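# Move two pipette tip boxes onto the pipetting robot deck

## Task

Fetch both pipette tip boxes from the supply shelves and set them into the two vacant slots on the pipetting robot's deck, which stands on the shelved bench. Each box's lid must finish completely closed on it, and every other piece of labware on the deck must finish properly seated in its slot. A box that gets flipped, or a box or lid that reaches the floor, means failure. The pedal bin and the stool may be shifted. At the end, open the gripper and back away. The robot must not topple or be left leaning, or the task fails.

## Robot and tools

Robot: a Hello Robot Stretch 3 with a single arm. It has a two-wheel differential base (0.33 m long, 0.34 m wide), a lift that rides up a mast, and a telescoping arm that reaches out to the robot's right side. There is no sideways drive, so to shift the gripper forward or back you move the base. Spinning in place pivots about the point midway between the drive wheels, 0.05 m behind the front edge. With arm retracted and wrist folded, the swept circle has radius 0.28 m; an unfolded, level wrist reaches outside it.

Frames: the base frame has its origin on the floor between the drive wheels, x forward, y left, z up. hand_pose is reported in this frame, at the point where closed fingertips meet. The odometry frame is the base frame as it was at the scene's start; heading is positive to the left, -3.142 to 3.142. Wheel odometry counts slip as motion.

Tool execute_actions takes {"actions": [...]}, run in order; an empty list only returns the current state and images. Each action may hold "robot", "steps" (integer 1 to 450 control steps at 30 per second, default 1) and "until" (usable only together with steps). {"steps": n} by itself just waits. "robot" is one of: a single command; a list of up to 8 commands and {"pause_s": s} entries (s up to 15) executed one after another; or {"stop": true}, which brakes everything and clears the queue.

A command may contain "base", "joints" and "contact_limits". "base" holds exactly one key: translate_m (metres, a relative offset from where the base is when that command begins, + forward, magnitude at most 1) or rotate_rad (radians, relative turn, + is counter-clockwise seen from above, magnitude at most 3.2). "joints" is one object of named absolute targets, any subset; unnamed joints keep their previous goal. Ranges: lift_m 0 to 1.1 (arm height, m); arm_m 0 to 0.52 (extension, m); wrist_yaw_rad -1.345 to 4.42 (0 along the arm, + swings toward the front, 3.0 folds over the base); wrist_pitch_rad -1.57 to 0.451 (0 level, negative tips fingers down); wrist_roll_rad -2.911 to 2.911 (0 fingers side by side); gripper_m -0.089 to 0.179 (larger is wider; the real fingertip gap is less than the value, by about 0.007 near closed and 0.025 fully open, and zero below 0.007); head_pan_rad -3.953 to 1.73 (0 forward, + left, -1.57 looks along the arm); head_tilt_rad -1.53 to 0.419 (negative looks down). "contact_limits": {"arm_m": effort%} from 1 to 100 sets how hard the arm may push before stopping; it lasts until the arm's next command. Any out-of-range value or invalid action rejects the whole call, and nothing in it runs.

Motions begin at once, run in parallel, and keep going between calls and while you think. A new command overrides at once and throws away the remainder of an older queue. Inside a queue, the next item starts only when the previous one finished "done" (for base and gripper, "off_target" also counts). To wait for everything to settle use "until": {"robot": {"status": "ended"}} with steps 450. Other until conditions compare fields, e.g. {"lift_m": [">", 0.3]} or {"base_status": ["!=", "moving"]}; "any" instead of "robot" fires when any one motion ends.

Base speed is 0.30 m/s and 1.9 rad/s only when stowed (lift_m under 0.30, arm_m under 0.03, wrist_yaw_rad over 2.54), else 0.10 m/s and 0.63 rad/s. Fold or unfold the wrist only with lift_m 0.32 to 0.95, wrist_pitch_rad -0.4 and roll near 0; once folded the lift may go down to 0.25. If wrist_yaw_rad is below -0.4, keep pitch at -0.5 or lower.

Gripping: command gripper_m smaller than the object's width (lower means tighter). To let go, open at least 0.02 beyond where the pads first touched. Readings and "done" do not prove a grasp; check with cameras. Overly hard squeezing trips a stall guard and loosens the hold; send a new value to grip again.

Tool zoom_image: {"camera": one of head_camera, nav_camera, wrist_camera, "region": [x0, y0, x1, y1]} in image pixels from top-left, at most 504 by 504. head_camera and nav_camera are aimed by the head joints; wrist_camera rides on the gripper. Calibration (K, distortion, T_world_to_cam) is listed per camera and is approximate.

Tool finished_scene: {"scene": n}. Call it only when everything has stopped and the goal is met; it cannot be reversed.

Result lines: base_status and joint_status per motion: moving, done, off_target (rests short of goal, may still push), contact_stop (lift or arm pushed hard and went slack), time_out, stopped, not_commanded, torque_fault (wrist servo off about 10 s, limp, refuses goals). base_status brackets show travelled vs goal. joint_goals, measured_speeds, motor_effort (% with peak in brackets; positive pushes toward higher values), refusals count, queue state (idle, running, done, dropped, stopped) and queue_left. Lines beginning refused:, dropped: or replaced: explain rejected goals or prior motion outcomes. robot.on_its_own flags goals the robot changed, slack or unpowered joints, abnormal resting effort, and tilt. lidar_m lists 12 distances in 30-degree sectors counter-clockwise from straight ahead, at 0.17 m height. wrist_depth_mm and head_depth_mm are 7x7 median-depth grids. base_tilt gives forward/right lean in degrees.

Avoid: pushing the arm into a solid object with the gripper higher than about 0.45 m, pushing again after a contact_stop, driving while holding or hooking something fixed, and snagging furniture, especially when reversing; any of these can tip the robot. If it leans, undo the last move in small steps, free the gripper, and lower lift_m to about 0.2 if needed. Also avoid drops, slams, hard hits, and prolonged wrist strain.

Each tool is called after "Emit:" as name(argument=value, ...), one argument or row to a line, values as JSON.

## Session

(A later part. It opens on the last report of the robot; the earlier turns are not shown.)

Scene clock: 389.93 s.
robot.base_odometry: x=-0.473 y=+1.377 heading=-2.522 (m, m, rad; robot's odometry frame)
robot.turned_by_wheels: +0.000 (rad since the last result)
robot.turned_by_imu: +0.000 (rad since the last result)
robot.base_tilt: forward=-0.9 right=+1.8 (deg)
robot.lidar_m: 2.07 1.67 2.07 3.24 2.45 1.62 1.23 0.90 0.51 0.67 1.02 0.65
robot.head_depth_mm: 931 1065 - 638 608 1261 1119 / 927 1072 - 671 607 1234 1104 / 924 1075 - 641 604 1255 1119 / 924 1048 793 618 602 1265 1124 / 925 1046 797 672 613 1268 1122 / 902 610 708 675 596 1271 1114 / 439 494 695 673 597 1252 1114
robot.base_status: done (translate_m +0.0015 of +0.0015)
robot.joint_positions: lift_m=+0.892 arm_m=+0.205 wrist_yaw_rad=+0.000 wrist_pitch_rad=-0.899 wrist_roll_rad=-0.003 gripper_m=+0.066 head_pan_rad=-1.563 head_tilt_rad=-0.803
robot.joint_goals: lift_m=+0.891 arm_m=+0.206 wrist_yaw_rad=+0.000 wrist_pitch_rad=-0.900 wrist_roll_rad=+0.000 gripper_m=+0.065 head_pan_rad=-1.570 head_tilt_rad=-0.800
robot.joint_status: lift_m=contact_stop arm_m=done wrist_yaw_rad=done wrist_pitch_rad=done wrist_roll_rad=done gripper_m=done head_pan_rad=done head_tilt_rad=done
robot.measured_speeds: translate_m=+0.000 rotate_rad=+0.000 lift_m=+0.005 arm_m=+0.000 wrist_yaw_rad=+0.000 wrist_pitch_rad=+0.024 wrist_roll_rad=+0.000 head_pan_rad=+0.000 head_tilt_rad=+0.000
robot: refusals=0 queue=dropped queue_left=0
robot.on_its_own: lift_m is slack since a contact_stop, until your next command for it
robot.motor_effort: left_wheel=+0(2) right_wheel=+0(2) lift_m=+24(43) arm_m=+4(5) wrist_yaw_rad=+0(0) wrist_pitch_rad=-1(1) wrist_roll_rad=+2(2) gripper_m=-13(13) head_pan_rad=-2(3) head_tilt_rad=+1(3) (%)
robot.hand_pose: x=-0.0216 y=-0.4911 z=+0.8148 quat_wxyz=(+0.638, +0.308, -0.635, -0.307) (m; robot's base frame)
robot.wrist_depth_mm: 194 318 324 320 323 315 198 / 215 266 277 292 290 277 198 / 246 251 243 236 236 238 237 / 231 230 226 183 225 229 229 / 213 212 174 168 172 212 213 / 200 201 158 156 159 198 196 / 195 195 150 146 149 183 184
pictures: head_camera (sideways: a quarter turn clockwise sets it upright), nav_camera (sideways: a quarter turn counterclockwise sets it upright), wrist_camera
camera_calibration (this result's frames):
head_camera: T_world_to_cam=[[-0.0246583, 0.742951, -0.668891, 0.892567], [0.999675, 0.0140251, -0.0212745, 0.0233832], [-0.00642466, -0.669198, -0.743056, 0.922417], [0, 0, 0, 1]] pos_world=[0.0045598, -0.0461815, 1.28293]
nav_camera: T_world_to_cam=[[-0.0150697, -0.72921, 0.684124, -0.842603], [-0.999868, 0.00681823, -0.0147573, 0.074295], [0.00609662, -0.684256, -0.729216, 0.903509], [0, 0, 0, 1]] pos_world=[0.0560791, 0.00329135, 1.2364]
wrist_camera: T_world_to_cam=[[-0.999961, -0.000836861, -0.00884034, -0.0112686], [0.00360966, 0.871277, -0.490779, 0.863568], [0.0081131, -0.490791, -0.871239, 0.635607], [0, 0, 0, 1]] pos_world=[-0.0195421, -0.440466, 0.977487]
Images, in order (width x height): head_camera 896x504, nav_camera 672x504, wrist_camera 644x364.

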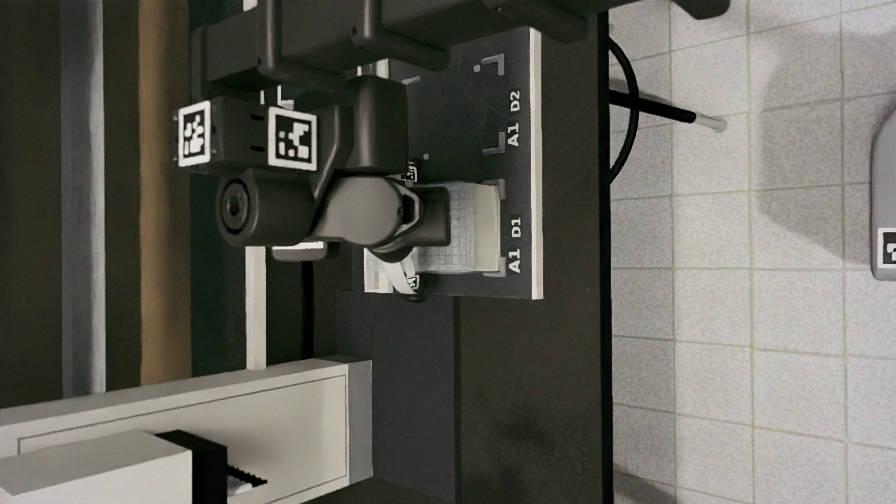

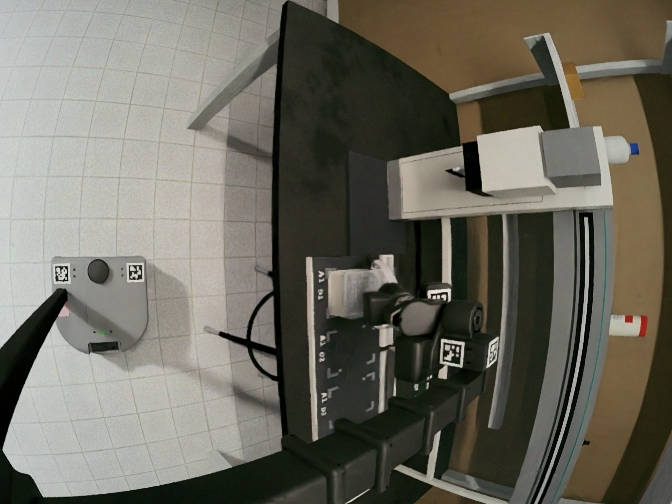

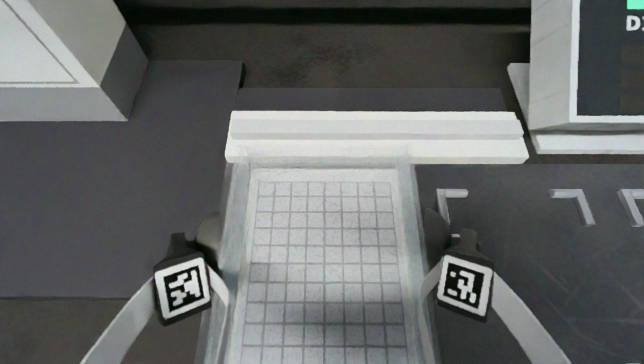

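Emit:
execute_actions(
  actions=[
    {"robot":[{"joints":{"lift_m":0.893,"gripper_m":0.13}},{"joints":{"lift_m":0.94}},{"joints":{"arm_m":0.0}}],"steps":450,"until":{"robot":{"status":"ended"}}},
  ],
)

Scene clock: 397.77 s.
robot.base_odometry: x=-0.473 y=+1.377 heading=-2.522 (m, m, rad; robot's odometry frame)
robot.turned_by_wheels: +0.000 (rad since the last result)
robot.turned_by_imu: +0.001 (rad since the last result)
robot.base_tilt: forward=-1.0 right=+1.8 (deg)
robot.lidar_m: 2.07 1.67 2.06 3.22 2.45 1.61 1.24 0.90 0.51 0.67 1.03 0.65
robot.head_depth_mm: 924 1051 712 - - - 1114 / 924 1050 763 - - - 1110 / 923 1044 835 706 - - 1125 / 923 1047 809 648 600 1238 1124 / 917 1047 792 671 611 1262 1112 / 905 608 702 672 596 1261 1110 / 438 491 692 672 595 1264 1112
robot.base_status: done (translate_m +0.0015 of +0.0015)
robot.joint_positions: lift_m=+0.940 arm_m=+0.000 wrist_yaw_rad=+0.000 wrist_pitch_rad=-0.905 wrist_roll_rad=-0.002 gripper_m=+0.130 head_pan_rad=-1.563 head_tilt_rad=-0.803
robot.joint_goals: lift_m=+0.940 arm_m=+0.000 wrist_yaw_rad=+0.000 wrist_pitch_rad=-0.900 wrist_roll_rad=+0.000 gripper_m=+0.130 head_pan_rad=-1.570 head_tilt_rad=-0.800
robot.joint_status: lift_m=done arm_m=done wrist_yaw_rad=done wrist_pitch_rad=done wrist_roll_rad=done gripper_m=done head_pan_rad=done head_tilt_rad=done
robot.measured_speeds: translate_m=+0.000 rotate_rad=+0.000 lift_m=+0.000 arm_m=+0.000 wrist_yaw_rad=+0.000 wrist_pitch_rad=+0.000 wrist_roll_rad=+0.000 head_pan_rad=+0.000 head_tilt_rad=+0.000
robot: refusals=0 queue=done queue_left=0
robot.motor_effort: left_wheel=+2(3) right_wheel=-1(3) lift_m=+43(45) arm_m=-6(6) wrist_yaw_rad=+0(0) wrist_pitch_rad=+1(2) wrist_roll_rad=+1(1) gripper_m=+0(91) head_pan_rad=-1(1) head_tilt_rad=+1(2) (%)
robot.hand_pose: x=-0.0216 y=-0.2845 z=+0.8620 quat_wxyz=(+0.637, +0.310, -0.635, -0.309) (m; robot's base frame)
robot.wrist_depth_mm: 380 369 368 306 364 369 364 / 343 334 334 278 330 334 334 / 320 323 312 287 299 305 304 / 292 292 286 285 283 284 284 / 273 275 272 272 272 273 271 / 756 - 968 980 1000 - 974 / 922 895 914 895 908 934 924
pictures: head_camera (sideways: a quarter turn clockwise sets it upright), nav_camera (sideways: a quarter turn counterclockwise sets it upright), wrist_camera
camera_calibration (this result's frames):
head_camera: T_world_to_cam=[[-0.0246595, 0.742951, -0.668891, 0.892567], [0.999675, 0.0140267, -0.0212745, 0.0233832], [-0.00642355, -0.669199, -0.743056, 0.922417], [0, 0, 0, 1]] pos_world=[0.00455988, -0.0461815, 1.28293]
nav_camera: T_world_to_cam=[[-0.0150685, -0.72921, 0.684125, -0.842603], [-0.999868, 0.00681656, -0.0147573, 0.074295], [0.00609776, -0.684257, -0.729216, 0.903509], [0, 0, 0, 1]] pos_world=[0.0560791, 0.00329142, 1.2364]
wrist_camera: T_world_to_cam=[[-0.999952, 0.000525229, -0.00981505, -0.0094592], [0.00521711, 0.874659, -0.484711, 0.702513], [0.00833023, -0.484739, -0.874619, 0.782791], [0, 0, 0, 1]] pos_world=[-0.0196447, -0.235005, 1.02507]
Images, in order (width x height): head_camera 896x504, nav_camera 672x504, wrist_camera 644x364.

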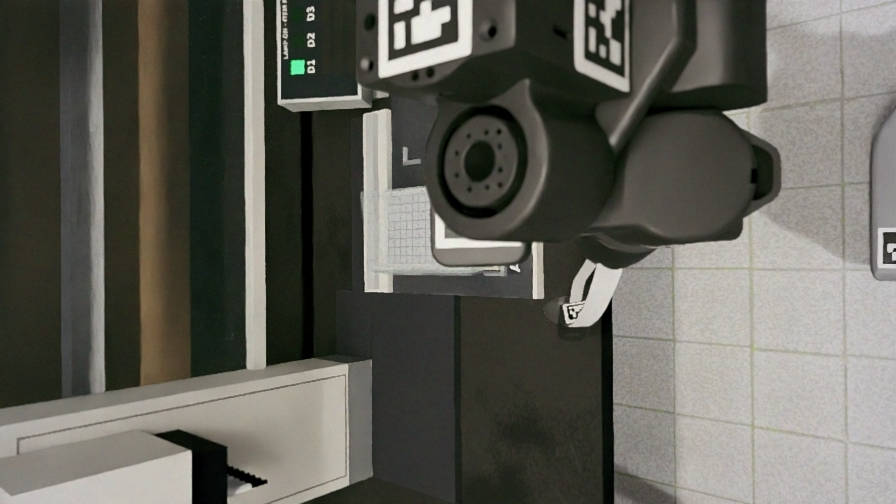

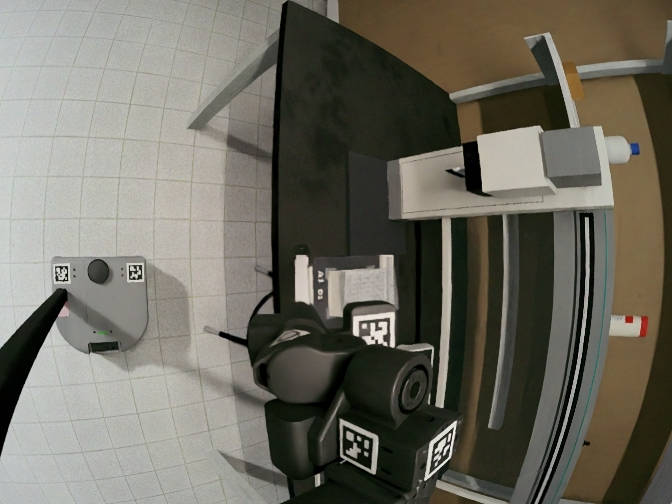

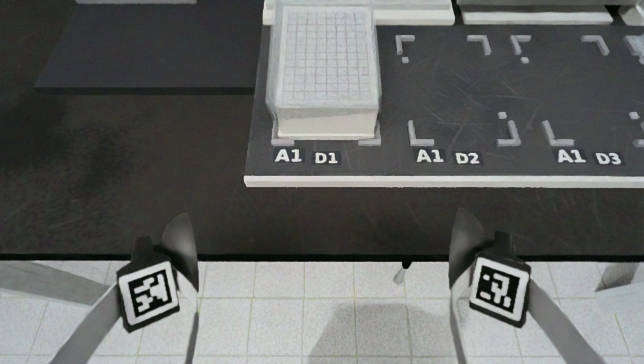

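Emit:
execute_actions(
  actions=[
    {"robot":[{"base":{"rotate_rad":-0.813}},{"base":{"translate_m":-0.3},"joints":{"wrist_pitch_rad":-1.57,"gripper_m":0.17}},{"base":{"translate_m":-0.955},"joints":{"lift_m":0.69,"head_tilt_rad":-0.95}},{"base":{"rotate_rad":-0.707}}],"steps":450,"until":{"robot":{"status":"ended"}}},
    {"steps":300,"until":{"robot":{"status":"ended"}}},
  ],
)

Scene clock: 436.13 s.
robot.base_odometry: x=+0.759 y=+1.136 heading=+2.242 (m, m, rad; robot's odometry frame)
robot.turned_by_wheels: -1.520 (rad since the last result)
robot.turned_by_imu: -1.530 (rad since the last result)
robot.base_tilt: forward=-1.0 right=+2.0 (deg)
robot.lidar_m: 1.27 1.79 1.90 2.32 2.43 2.36 2.33 1.18 0.41 0.61 0.72 0.75
robot.head_depth_mm: 534 463 490 619 1359 - - / 563 461 707 845 814 - - / 547 462 965 889 823 - - / 564 462 962 844 828 1222 - / 566 462 964 888 1213 1211 1096 / 530 462 964 887 1239 1213 1103 / 549 463 964 887 1233 1210 1095
robot.base_status: done (rotate_rad -0.7068 of -0.7070)
robot.joint_positions: lift_m=+0.690 arm_m=+0.000 wrist_yaw_rad=+0.000 wrist_pitch_rad=-1.548 wrist_roll_rad=-0.002 gripper_m=+0.170 head_pan_rad=-1.563 head_tilt_rad=-0.938
robot.joint_goals: lift_m=+0.690 arm_m=+0.000 wrist_yaw_rad=+0.000 wrist_pitch_rad=-1.570 wrist_roll_rad=+0.000 gripper_m=+0.170 head_pan_rad=-1.570 head_tilt_rad=-0.950
robot.joint_status: lift_m=done arm_m=done wrist_yaw_rad=done wrist_pitch_rad=done wrist_roll_rad=done gripper_m=done head_pan_rad=done head_tilt_rad=done
robot.measured_speeds: translate_m=+0.000 rotate_rad=+0.000 lift_m=+0.000 arm_m=+0.000 wrist_yaw_rad=+0.000 wrist_pitch_rad=+0.000 wrist_roll_rad=+0.000 head_pan_rad=+0.000 head_tilt_rad=+0.000
robot: refusals=0 queue=done queue_left=0
robot.motor_effort: left_wheel=+4(10) right_wheel=-4(10) lift_m=+31(44) arm_m=-6(6) wrist_yaw_rad=-1(0) wrist_pitch_rad=-2(3) wrist_roll_rad=+1(1) gripper_m=+0(97) head_pan_rad=-2(2) head_tilt_rad=-5(15) (%)
robot.hand_pose: x=-0.0216 y=-0.1270 z=+0.5722 quat_wxyz=(+0.506, +0.495, -0.505, -0.494) (m; robot's base frame)
robot.wrist_depth_mm: 656 634 613 612 607 683 695 / 693 700 696 706 688 693 703 / 723 708 725 707 712 723 711 / 734 736 732 - - 717 723 / 759 744 775 - - 766 751 / 788 788 779 - 780 781 776 / 801 793 802 802 790 810 806
pictures: head_camera (sideways: a quarter turn clockwise sets it upright), nav_camera (sideways: a quarter turn counterclockwise sets it upright), wrist_camera
camera_calibration (this result's frames):
head_camera: T_world_to_cam=[[-0.0252764, 0.826423, -0.562483, 0.75393], [0.999655, 0.0168393, -0.0201808, 0.0219557], [-0.00720605, -0.562798, -0.826563, 1.031], [0, 0, 0, 1]] pos_world=[0.00453794, -0.0431893, 1.2767]
nav_camera: T_world_to_cam=[[-0.0144355, -0.814865, 0.579471, -0.706248], [-0.999882, 0.00867599, -0.0127083, 0.0716251], [0.00532804, -0.579585, -0.814894, 1.01492], [0, 0, 0, 1]] pos_world=[0.056014, 0.0121154, 1.23721]
wrist_camera: T_world_to_cam=[[-0.999949, 0.00682188, -0.00748062, -0.0129287], [0.00573913, 0.990657, 0.136259, 0.0836562], [0.00834026, 0.136209, -0.990645, 0.750947], [0, 0, 0, 1]] pos_world=[-0.0196712, -0.185072, 0.732426]
Images, in order (width x height): head_camera 896x504, nav_camera 672x504, wrist_camera 644x364.

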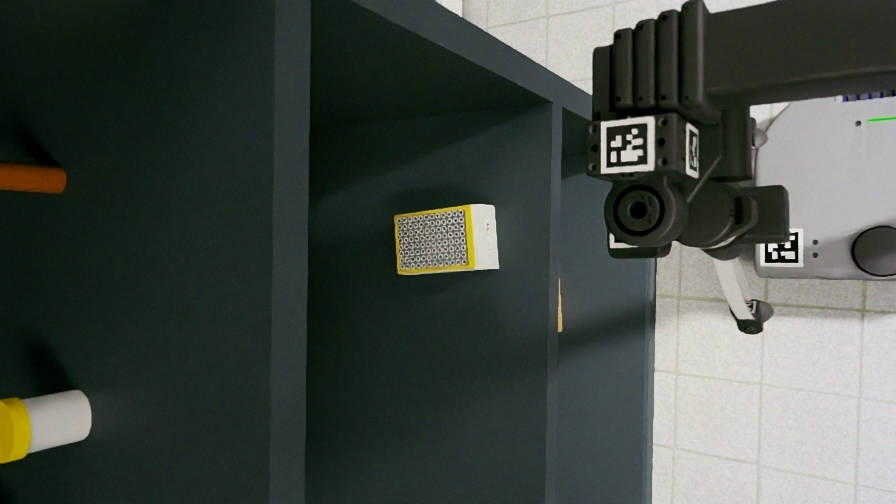

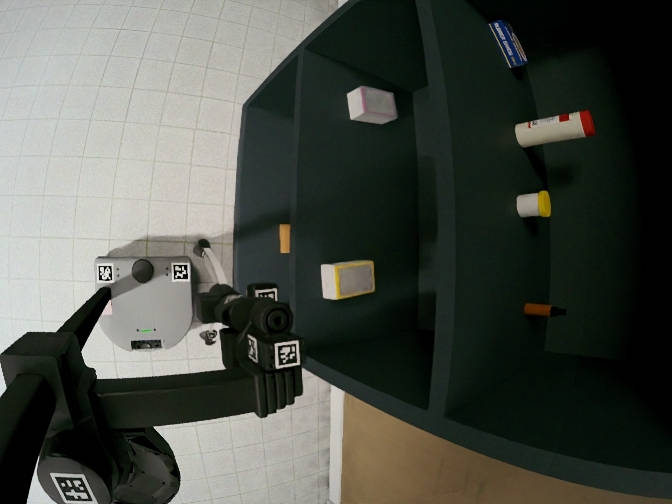

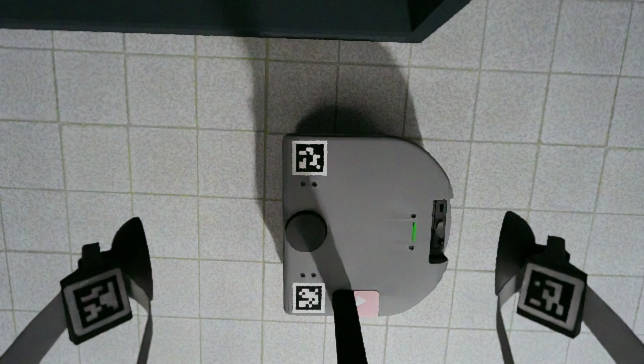

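Emit:
execute_actions(
  actions=[
    {"robot":[{"base":{"translate_m":0.010},"joints":{"wrist_yaw_rad":0.07,"lift_m":0.687}},{"joints":{"arm_m":0.379},"contact_limits":{"arm_m":15}}],"steps":450,"until":{"robot":{"status":"ended"}}},
  ],
)

Scene clock: 444.63 s.
robot.base_odometry: x=+0.753 y=+1.144 heading=+2.242 (m, m, rad; robot's odometry frame)
robot.turned_by_wheels: +0.000 (rad since the last result)
robot.turned_by_imu: +0.001 (rad since the last result)
robot.base_tilt: forward=-1.0 right=+1.9 (deg)
robot.lidar_m: 1.26 1.50 1.89 2.32 2.44 2.37 2.34 1.18 0.41 0.61 0.72 0.75
robot.head_depth_mm: 544 462 514 628 1347 - - / 563 461 433 - 1047 1192 - / 547 462 435 872 1210 1202 - / 563 463 437 843 1216 1205 - / 564 462 962 888 1212 1211 1097 / 529 462 961 890 1226 1214 1096 / 564 463 963 893 1225 1222 1095
robot.base_status: done (translate_m +0.0100 of +0.0100)
robot.joint_positions: lift_m=+0.687 arm_m=+0.379 wrist_yaw_rad=+0.069 wrist_pitch_rad=-1.549 wrist_roll_rad=-0.002 gripper_m=+0.170 head_pan_rad=-1.563 head_tilt_rad=-0.938
robot.joint_goals: lift_m=+0.687 arm_m=+0.379 wrist_yaw_rad=+0.070 wrist_pitch_rad=-1.570 wrist_roll_rad=+0.000 gripper_m=+0.170 head_pan_rad=-1.570 head_tilt_rad=-0.950
robot.joint_status: lift_m=done arm_m=done wrist_yaw_rad=done wrist_pitch_rad=done wrist_roll_rad=done gripper_m=done head_pan_rad=done head_tilt_rad=done
robot.measured_speeds: translate_m=+0.000 rotate_rad=+0.000 lift_m=+0.000 arm_m=+0.000 wrist_yaw_rad=+0.000 wrist_pitch_rad=+0.000 wrist_roll_rad=+0.000 head_pan_rad=+0.000 head_tilt_rad=+0.000
robot: refusals=0 queue=done queue_left=0
robot.motor_effort: left_wheel=+4(10) right_wheel=-4(5) lift_m=+31(31) arm_m=+5(5) wrist_yaw_rad=+0(2) wrist_pitch_rad=-2(2) wrist_roll_rad=+1(1) gripper_m=+0(0) head_pan_rad=-3(3) head_tilt_rad=-4(3) (%)
robot.contact_limits: arm_m 15 (drawing in: default 32, maximum 52; extending or still: default 43, maximum 70)
robot.hand_pose: x=-0.0229 y=-0.5051 z=+0.5692 quat_wxyz=(+0.523, +0.512, -0.487, -0.477) (m; robot's base frame)
robot.wrist_depth_mm: 182 181 182 181 182 182 183 / 187 186 186 187 186 186 187 / 191 190 147 133 190 192 192 / 197 197 133 131 195 198 196 / 201 201 136 135 200 202 201 / 207 209 143 139 206 208 191 / 216 215 147 142 211 215 213
pictures: head_camera (sideways: a quarter turn clockwise sets it upright), nav_camera (sideways: a quarter turn counterclockwise sets it upright), wrist_camera
camera_calibration (this result's frames):
head_camera: T_world_to_cam=[[-0.0252768, 0.826498, -0.562372, 0.753786], [0.999655, 0.0168417, -0.0201795, 0.0219541], [-0.00720699, -0.562688, -0.826638, 1.0311], [0, 0, 0, 1]] pos_world=[0.0045379, -0.0431859, 1.2767]
nav_camera: T_world_to_cam=[[-0.0144352, -0.814942, 0.579362, -0.706106], [-0.999882, 0.00867792, -0.0127061, 0.0716223], [0.0053271, -0.579477, -0.814971, 1.01502], [0, 0, 0, 1]] pos_world=[0.056014, 0.012124, 1.23721]
wrist_camera: T_world_to_cam=[[-0.998033, -0.0622513, -0.00747371, -0.0465015], [-0.0626876, 0.988546, 0.137287, 0.455407], [-0.00115816, 0.137485, -0.990503, 0.799858], [0, 0, 0, 1]] pos_world=[-0.0169353, -0.563054, 0.729393]
Images, in order (width x height): head_camera 896x504, nav_camera 672x504, wrist_camera 644x364.

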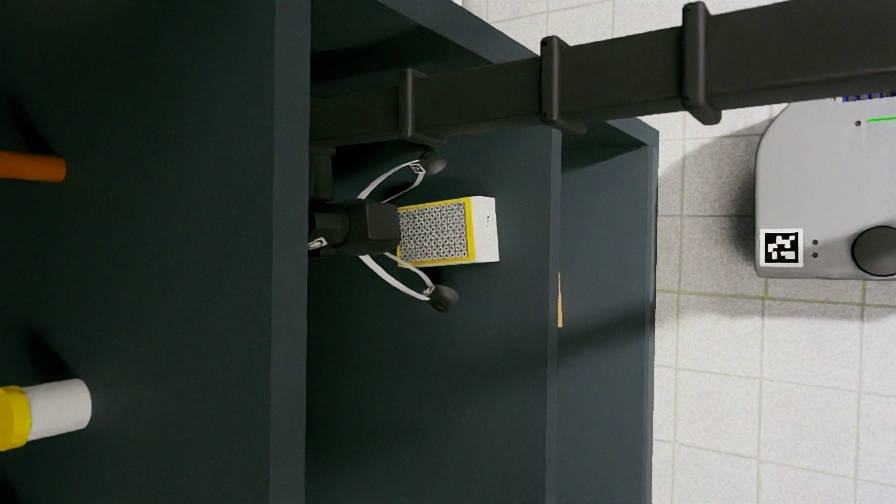

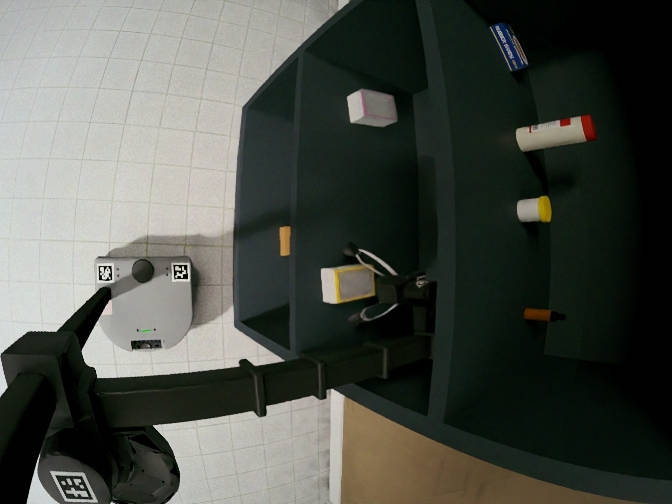

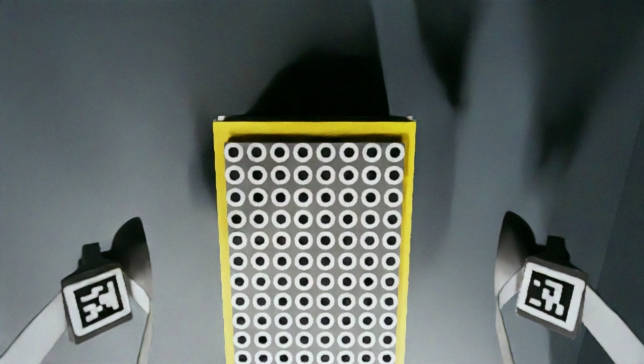

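Emit:
execute_actions(
  actions=[
    {"robot":[{"base":{"translate_m":0.004},"joints":{"lift_m":0.684,"arm_m":0.382}},{"joints":{"gripper_m":0.045}},{"joints":{"lift_m":0.697}}],"steps":450,"until":{"robot":{"status":"ended"}}},
    {"steps":20},
  ],
)

Scene clock: 453.20 s.
robot.base_odometry: x=+0.750 y=+1.147 heading=+2.242 (m, m, rad; robot's odometry frame)
robot.turned_by_wheels: +0.000 (rad since the last result)
robot.turned_by_imu: +0.001 (rad since the last result)
robot.base_tilt: forward=-1.2 right=+2.0 (deg)
robot.lidar_m: 1.26 1.49 1.90 2.32 2.43 2.37 2.35 1.18 0.41 0.61 0.71 0.74
robot.head_depth_mm: 545 461 527 638 1355 - - / 561 461 427 - 1008 1202 - / 546 461 436 870 1211 1204 - / 562 462 438 842 1208 1212 - / 563 464 968 882 1208 1215 1096 / 523 463 965 890 1233 1207 1097 / 565 462 968 889 1229 1214 1098
robot.base_status: done (translate_m +0.0040 of +0.0040)
robot.joint_positions: lift_m=+0.697 arm_m=+0.382 wrist_yaw_rad=+0.069 wrist_pitch_rad=-1.549 wrist_roll_rad=-0.002 gripper_m=+0.046 head_pan_rad=-1.563 head_tilt_rad=-0.938
robot.joint_goals: lift_m=+0.697 arm_m=+0.382 wrist_yaw_rad=+0.070 wrist_pitch_rad=-1.570 wrist_roll_rad=+0.000 gripper_m=+0.045 head_pan_rad=-1.570 head_tilt_rad=-0.950
robot.joint_status: lift_m=done arm_m=done wrist_yaw_rad=done wrist_pitch_rad=done wrist_roll_rad=done gripper_m=done head_pan_rad=done head_tilt_rad=done
robot.measured_speeds: translate_m=+0.000 rotate_rad=+0.000 lift_m=+0.000 arm_m=+0.000 wrist_yaw_rad=+0.000 wrist_pitch_rad=+0.000 wrist_roll_rad=+0.000 head_pan_rad=+0.000 head_tilt_rad=+0.000
robot: refusals=0 queue=done queue_left=0
robot.motor_effort: left_wheel=+4(9) right_wheel=-4(6) lift_m=+45(46) arm_m=+5(5) wrist_yaw_rad=+1(0) wrist_pitch_rad=-1(2) wrist_roll_rad=+1(1) gripper_m=-18(99) head_pan_rad=-2(2) head_tilt_rad=-4(4) (%)
robot.hand_pose: x=-0.0229 y=-0.5081 z=+0.5787 quat_wxyz=(+0.523, +0.512, -0.487, -0.477) (m; robot's base frame)
robot.wrist_depth_mm: 190 190 191 189 191 191 190 / 195 195 196 195 194 196 196 / 201 200 198 129 198 200 201 / 206 205 129 126 126 206 205 / 213 212 130 128 129 211 210 / 218 217 133 132 133 218 213 / 224 225 139 137 143 226 207
pictures: head_camera (sideways: a quarter turn clockwise sets it upright), nav_camera (sideways: a quarter turn counterclockwise sets it upright), wrist_camera
camera_calibration (this result's frames):
head_camera: T_world_to_cam=[[-0.0252769, 0.826498, -0.562372, 0.753786], [0.999655, 0.0168419, -0.0201795, 0.0219541], [-0.00720686, -0.562688, -0.826638, 1.0311], [0, 0, 0, 1]] pos_world=[0.00453791, -0.0431859, 1.2767]
nav_camera: T_world_to_cam=[[-0.014435, -0.814943, 0.579362, -0.706106], [-0.999882, 0.00867768, -0.0127061, 0.0716223], [0.00532724, -0.579477, -0.814971, 1.01502], [0, 0, 0, 1]] pos_world=[0.056014, 0.012124, 1.23721]
wrist_camera: T_world_to_cam=[[-0.998033, -0.0622495, -0.00747301, -0.0466173], [-0.0626857, 0.988531, 0.137391, 0.45698], [-0.00116524, 0.137589, -0.990489, 0.809716], [0, 0, 0, 1]] pos_world=[-0.016936, -0.566049, 0.738881]
Images, in order (width x height): head_camera 896x504, nav_camera 672x504, wrist_camera 644x364.

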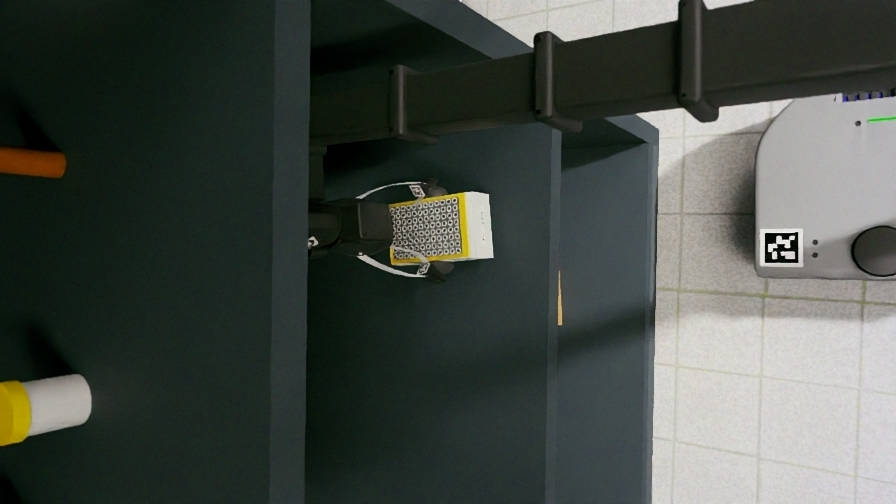

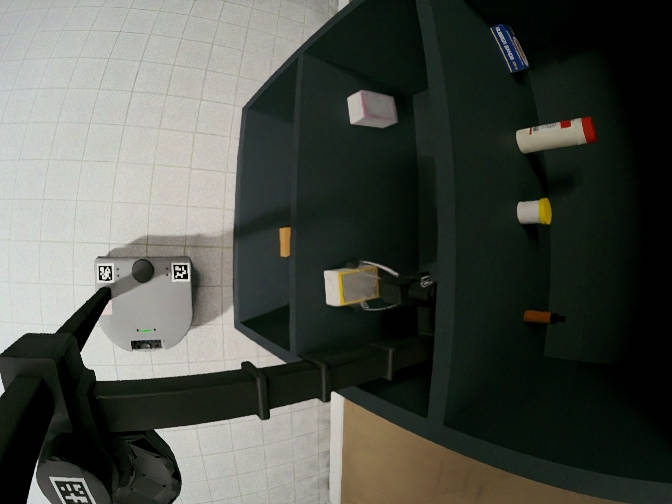

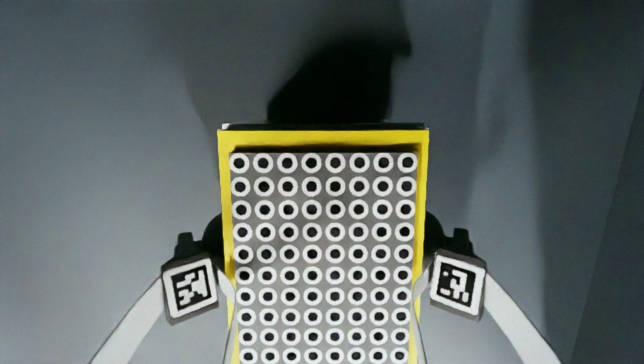

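Emit:
execute_actions(
  actions=[
    {"robot":[{"joints":{"arm_m":0.06,"wrist_yaw_rad":0.0}},{"base":{"rotate_rad":0.547},"joints":{"lift_m":0.98}},{"base":{"translate_m":0.5}},{"base":{"translate_m":0.586},"joints":{"head_tilt_rad":-0.8}},{"base":{"rotate_rad":0.972}},{"joints":{"arm_m":0.3}}],"steps":450,"until":{"robot":{"status":"ended"}}},
    {"steps":450,"until":{"robot":{"status":"ended"}}},
  ],
)

Scene clock: 496.30 s.
robot.base_odometry: x=-0.269 y=+1.522 heading=-2.523 (m, m, rad; robot's odometry frame)
robot.turned_by_wheels: +1.519 (rad since the last result)
robot.turned_by_imu: +1.534 (rad since the last result)
robot.base_tilt: forward=-0.9 right=+1.9 (deg)
robot.lidar_m: 2.32 1.89 2.42 3.20 1.47 1.38 0.98 0.67 0.69 0.45 0.70 0.88
robot.head_depth_mm: - 1049 832 663 609 1256 1114 / - 1005 831 667 608 1260 1108 / - - 707 541 609 1252 1121 / 923 1053 704 527 608 1230 1123 / 926 1055 755 672 607 1265 1112 / 921 1049 834 671 604 1257 1106 / 926 1044 833 626 605 1260 1115
robot.base_status: done (rotate_rad +0.9719 of +0.9720)
robot.joint_positions: lift_m=+0.980 arm_m=+0.300 wrist_yaw_rad=+0.000 wrist_pitch_rad=-1.549 wrist_roll_rad=-0.002 gripper_m=+0.046 head_pan_rad=-1.563 head_tilt_rad=-0.803
robot.joint_goals: lift_m=+0.980 arm_m=+0.300 wrist_yaw_rad=+0.000 wrist_pitch_rad=-1.570 wrist_roll_rad=+0.000 gripper_m=+0.045 head_pan_rad=-1.570 head_tilt_rad=-0.800
robot.joint_status: lift_m=done arm_m=done wrist_yaw_rad=done wrist_pitch_rad=done wrist_roll_rad=done gripper_m=done head_pan_rad=done head_tilt_rad=done
robot.measured_speeds: translate_m=+0.000 rotate_rad=+0.000 lift_m=+0.000 arm_m=+0.000 wrist_yaw_rad=+0.000 wrist_pitch_rad=+0.000 wrist_roll_rad=+0.000 head_pan_rad=+0.000 head_tilt_rad=+0.000
robot: refusals=0 queue=done queue_left=0
robot.motor_effort: left_wheel=-2(7) right_wheel=+3(8) lift_m=+44(44) arm_m=+5(5) wrist_yaw_rad=-1(2) wrist_pitch_rad=-2(2) wrist_roll_rad=+1(1) gripper_m=-17(18) head_pan_rad=-3(2) head_tilt_rad=+2(12) (%)
robot.hand_pose: x=-0.0216 y=-0.4260 z=+0.8617 quat_wxyz=(+0.506, +0.495, -0.505, -0.495) (m; robot's base frame)
robot.wrist_depth_mm: 230 230 230 230 229 232 231 / 236 236 235 236 235 236 231 / 242 242 239 129 239 244 237 / 247 249 129 125 127 249 246 / 255 255 130 128 129 256 257 / 276 276 133 133 133 275 276 / - - 139 136 142 - -
pictures: head_camera (sideways: a quarter turn clockwise sets it upright), nav_camera (sideways: a quarter turn counterclockwise sets it upright), wrist_camera
camera_calibration (this result's frames):
head_camera: T_world_to_cam=[[-0.024663, 0.743406, -0.668386, 0.891908], [0.999675, 0.0140414, -0.0212699, 0.0233772], [-0.00642711, -0.668693, -0.743511, 0.923009], [0, 0, 0, 1]] pos_world=[0.00455979, -0.0461686, 1.2829]
nav_camera: T_world_to_cam=[[-0.0150649, -0.729675, 0.683629, -0.841957], [-0.999868, 0.00682635, -0.0147476, 0.0742825], [0.00609427, -0.68376, -0.729681, 0.904114], [0, 0, 0, 1]] pos_world=[0.0560787, 0.00333597, 1.2364]
wrist_camera: T_world_to_cam=[[-0.999949, 0.00684982, -0.00747271, -0.00871732], [0.0057583, 0.990499, 0.137398, 0.339365], [0.00834287, 0.137348, -0.990488, 1.07884], [0, 0, 0, 1]] pos_world=[-0.0196717, -0.484258, 1.02189]
Images, in order (width x height): head_camera 896x504, nav_camera 672x504, wrist_camera 644x364.

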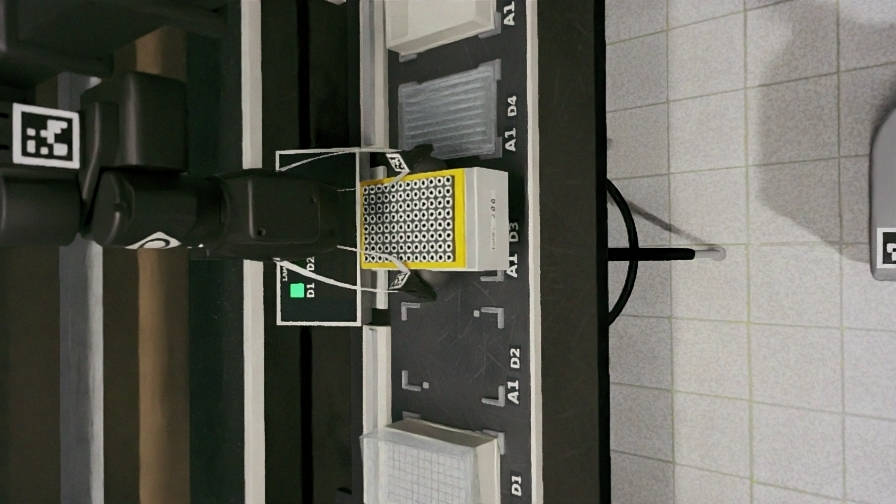

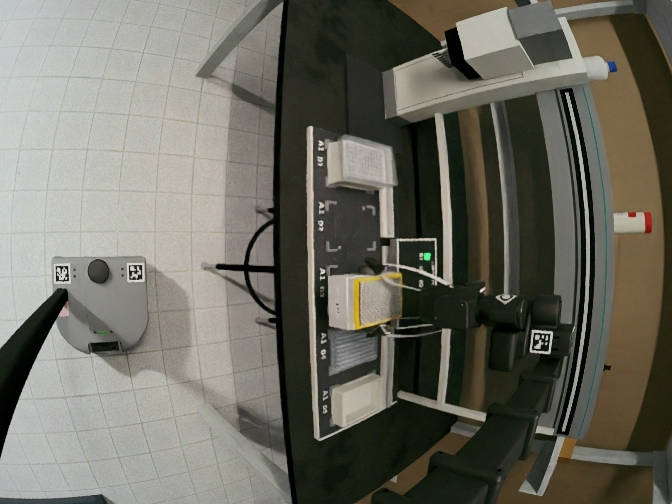

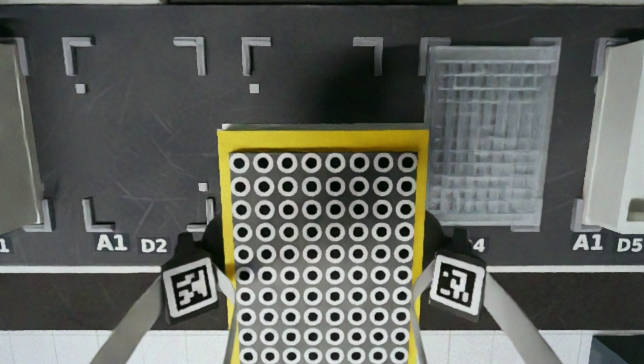

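Emit:
execute_actions(
  actions=[
    {"robot":[{"base":{"translate_m":0.007},"joints":{"arm_m":0.355,"lift_m":0.942}}],"steps":450,"until":{"robot":{"status":"ended"}}},
  ],
)

Scene clock: 502.40 s.
robot.base_odometry: x=-0.274 y=+1.518 heading=-2.523 (m, m, rad; robot's odometry frame)
robot.turned_by_wheels: +0.000 (rad since the last result)
robot.turned_by_imu: +0.001 (rad since the last result)
robot.base_tilt: forward=-1.0 right=+2.0 (deg)
robot.lidar_m: 2.32 1.89 2.40 3.23 1.48 1.39 0.99 0.68 0.70 0.45 0.70 0.88
robot.head_depth_mm: 930 - 808 672 610 1264 1116 / - 987 831 670 608 1260 1117 / - - 710 623 607 1255 1125 / 923 1057 705 603 608 1239 1125 / 929 1049 768 671 605 1263 1113 / 925 1049 836 656 605 1260 1112 / 922 1052 835 623 603 1268 1112
robot.base_status: done (translate_m +0.0070 of +0.0070)
robot.joint_positions: lift_m=+0.942 arm_m=+0.355 wrist_yaw_rad=+0.000 wrist_pitch_rad=-1.550 wrist_roll_rad=-0.002 gripper_m=+0.046 head_pan_rad=-1.563 head_tilt_rad=-0.803
robot.joint_goals: lift_m=+0.942 arm_m=+0.355 wrist_yaw_rad=+0.000 wrist_pitch_rad=-1.570 wrist_roll_rad=+0.000 gripper_m=+0.045 head_pan_rad=-1.570 head_tilt_rad=-0.800
robot.joint_status: lift_m=done arm_m=done wrist_yaw_rad=done wrist_pitch_rad=done wrist_roll_rad=done gripper_m=done head_pan_rad=done head_tilt_rad=done
robot.measured_speeds: translate_m=+0.000 rotate_rad=+0.000 lift_m=+0.000 arm_m=+0.000 wrist_yaw_rad=+0.000 wrist_pitch_rad=+0.000 wrist_roll_rad=+0.000 head_pan_rad=+0.000 head_tilt_rad=+0.000
robot: refusals=0 queue=done queue_left=0
robot.motor_effort: left_wheel=-2(4) right_wheel=+4(9) lift_m=+32(44) arm_m=+5(5) wrist_yaw_rad=+0(0) wrist_pitch_rad=-2(1) wrist_roll_rad=+1(1) gripper_m=-18(18) head_pan_rad=-1(2) head_tilt_rad=+1(2) (%)
robot.hand_pose: x=-0.0216 y=-0.4809 z=+0.8242 quat_wxyz=(+0.506, +0.495, -0.504, -0.495) (m; robot's base frame)
robot.wrist_depth_mm: 183 149 148 148 148 149 185 / 201 201 203 203 202 202 202 / 204 206 202 129 200 205 205 / 212 211 129 125 127 212 210 / 217 216 130 129 129 218 218 / 224 222 133 133 133 221 222 / 228 230 139 136 142 230 230
pictures: head_camera (sideways: a quarter turn clockwise sets it upright), nav_camera (sideways: a quarter turn counterclockwise sets it upright), wrist_camera
camera_calibration (this result's frames):
head_camera: T_world_to_cam=[[-0.0246629, 0.743404, -0.668388, 0.891912], [0.999675, 0.0140412, -0.02127, 0.0233773], [-0.00642717, -0.668696, -0.743508, 0.923006], [0, 0, 0, 1]] pos_world=[0.00455979, -0.0461687, 1.2829]
nav_camera: T_world_to_cam=[[-0.015065, -0.729672, 0.683631, -0.84196], [-0.999868, 0.00682642, -0.0147477, 0.0742825], [0.00609421, -0.683763, -0.729679, 0.904111], [0, 0, 0, 1]] pos_world=[0.0560787, 0.00333574, 1.2364]
wrist_camera: T_world_to_cam=[[-0.999949, 0.00685171, -0.00747099, -0.00862202], [0.00575825, 0.990464, 0.137654, 0.398706], [0.00834291, 0.137604, -0.990452, 1.04931], [0, 0, 0, 1]] pos_world=[-0.0196717, -0.539233, 0.984339]
Images, in order (width x height): head_camera 896x504, nav_camera 672x504, wrist_camera 644x364.

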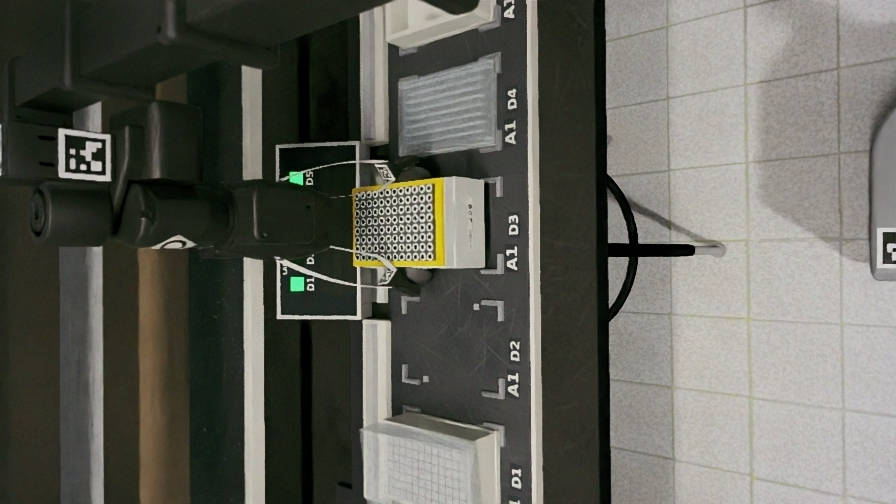

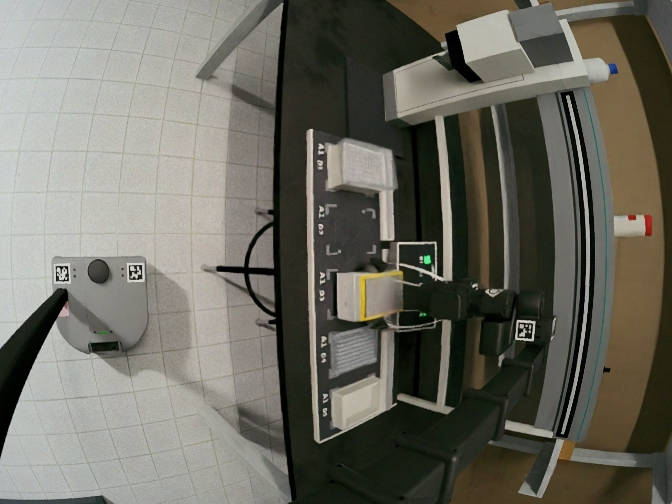

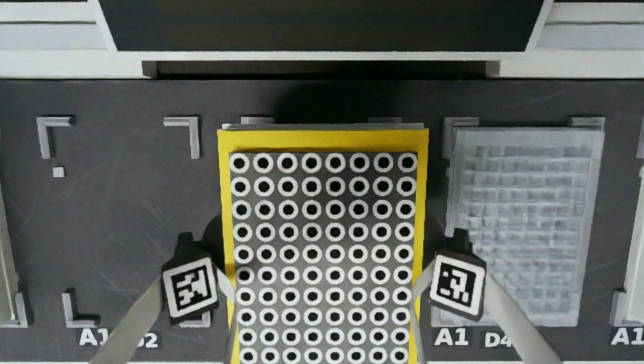

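Emit:
zoom_image(
  camera="wrist_camera",
  region=[150, 95, 490, 175],
)

Emit:
zoom_image(
  camera="head_camera",
  region=[420, 140, 540, 330],
)

Region (150, 95, 490, 175) of wrist_camera's 644x364 image, scaled by 1.482; it fills the top 119 rows of this view, and the rest is white.

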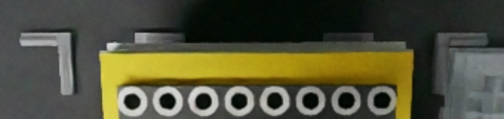

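Region (420, 140, 540, 330) of head_camera's 896x504 image, scaled by 2.653, with more detail than that image has; it fills the left 318 columns of this view, and the rest is white.

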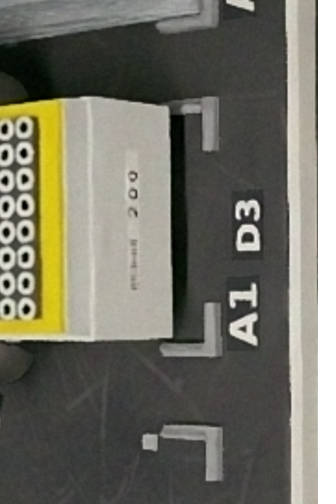

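Emit:
execute_actions(
  actions=[
    {"robot":[{"base":{"translate_m":0.002},"joints":{"lift_m":0.934}}],"steps":450,"until":{"robot":{"status":"ended"}}},
  ],
)

Emit:
zoom_image(
  camera="head_camera",
  region=[420, 140, 540, 330],
)

Scene clock: 512.97 s.
robot.base_odometry: x=-0.276 y=+1.517 heading=-2.523 (m, m, rad; robot's odometry frame)
robot.turned_by_wheels: +0.000 (rad since the last result)
robot.turned_by_imu: +0.001 (rad since the last result)
robot.base_tilt: forward=-1.1 right=+1.9 (deg)
robot.lidar_m: 2.32 1.89 2.40 3.22 1.48 1.39 0.99 0.68 0.70 0.45 0.70 0.87
robot.head_depth_mm: 930 - 787 660 608 1257 1114 / - 983 832 670 608 1254 1109 / - - 710 625 609 1267 1127 / 926 1055 706 610 606 1244 1124 / 929 1049 769 668 607 1257 1112 / 925 1046 835 654 606 1264 1119 / 922 1043 833 627 603 1255 1111
robot.base_status: done (translate_m +0.0020 of +0.0020)
robot.joint_positions: lift_m=+0.934 arm_m=+0.355 wrist_yaw_rad=+0.000 wrist_pitch_rad=-1.550 wrist_roll_rad=-0.002 gripper_m=+0.046 head_pan_rad=-1.563 head_tilt_rad=-0.803
robot.joint_goals: lift_m=+0.934 arm_m=+0.355 wrist_yaw_rad=+0.000 wrist_pitch_rad=-1.570 wrist_roll_rad=+0.000 gripper_m=+0.045 head_pan_rad=-1.570 head_tilt_rad=-0.800
robot.joint_status: lift_m=done arm_m=done wrist_yaw_rad=done wrist_pitch_rad=done wrist_roll_rad=done gripper_m=done head_pan_rad=done head_tilt_rad=done
robot.measured_speeds: translate_m=+0.000 rotate_rad=+0.000 lift_m=+0.000 arm_m=+0.000 wrist_yaw_rad=+0.000 wrist_pitch_rad=+0.000 wrist_roll_rad=+0.000 head_pan_rad=+0.000 head_tilt_rad=+0.000
robot: refusals=0 queue=done queue_left=0
robot.motor_effort: left_wheel=-2(4) right_wheel=+3(9) lift_m=+32(32) arm_m=+5(5) wrist_yaw_rad=+0(0) wrist_pitch_rad=-2(1) wrist_roll_rad=+1(1) gripper_m=-18(18) head_pan_rad=-2(2) head_tilt_rad=+1(1) (%)
robot.hand_pose: x=-0.0216 y=-0.4809 z=+0.8162 quat_wxyz=(+0.506, +0.495, -0.504, -0.495) (m; robot's base frame)
robot.wrist_depth_mm: 180 142 141 142 142 142 180 / 193 193 202 201 202 195 194 / 196 197 192 129 193 197 198 / 201 202 129 125 126 204 203 / 208 208 130 128 129 209 209 / 213 214 133 132 133 214 214 / 221 220 139 136 142 222 222
pictures: head_camera (sideways: a quarter turn clockwise sets it upright), nav_camera (sideways: a quarter turn counterclockwise sets it upright), wrist_camera
camera_calibration (this result's frames):
head_camera: T_world_to_cam=[[-0.0246631, 0.743404, -0.668388, 0.891912], [0.999675, 0.0140415, -0.02127, 0.0233773], [-0.00642701, -0.668696, -0.743508, 0.923006], [0, 0, 0, 1]] pos_world=[0.0045598, -0.0461687, 1.2829]
nav_camera: T_world_to_cam=[[-0.0150648, -0.729672, 0.683631, -0.84196], [-0.999868, 0.00682618, -0.0147477, 0.0742825], [0.00609437, -0.683763, -0.729679, 0.904111], [0, 0, 0, 1]] pos_world=[0.0560787, 0.00333575, 1.2364]
wrist_camera: T_world_to_cam=[[-0.999949, 0.00685193, -0.00747099, -0.00868176], [0.00575847, 0.990464, 0.137655, 0.399811], [0.00834294, 0.137604, -0.990452, 1.04137], [0, 0, 0, 1]] pos_world=[-0.0196717, -0.539236, 0.976325]
Images, in order (width x height): head_camera 896x504, nav_camera 672x504, wrist_camera 644x364.

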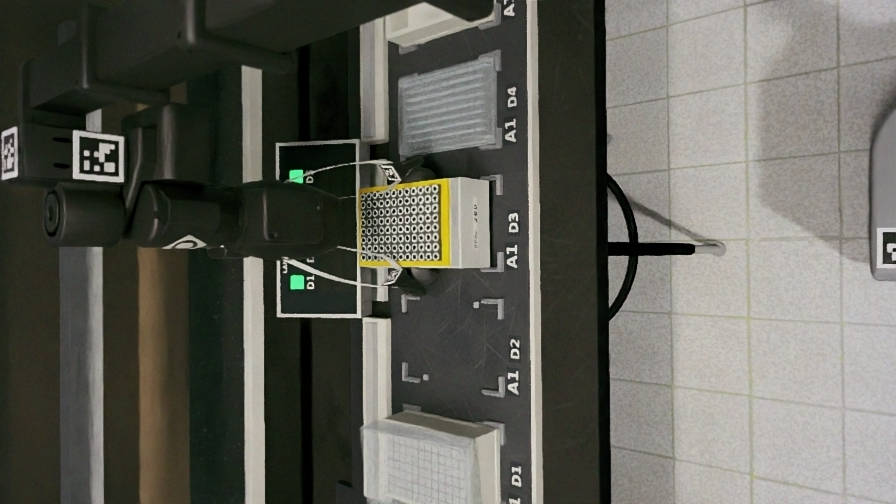

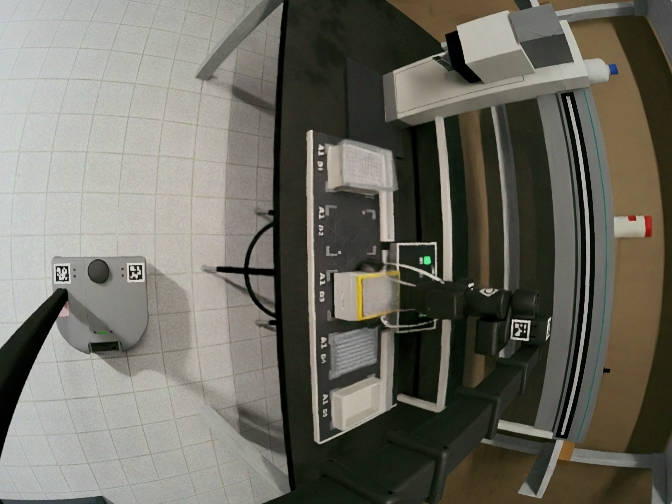

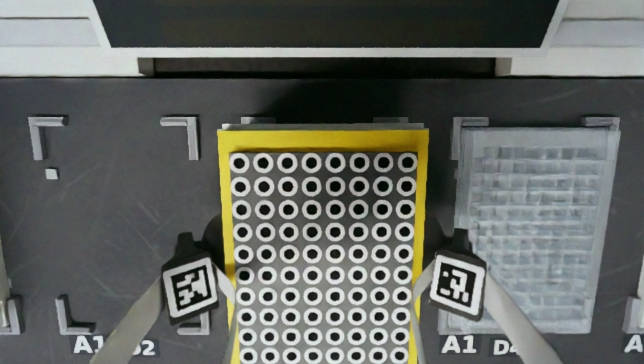

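Region (420, 140, 540, 330) of head_camera's 896x504 image, scaled by 2.653, with more detail than that image has; it fills the left 318 columns of this view, and the rest is white.

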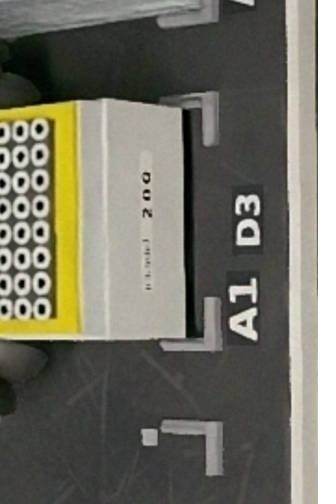

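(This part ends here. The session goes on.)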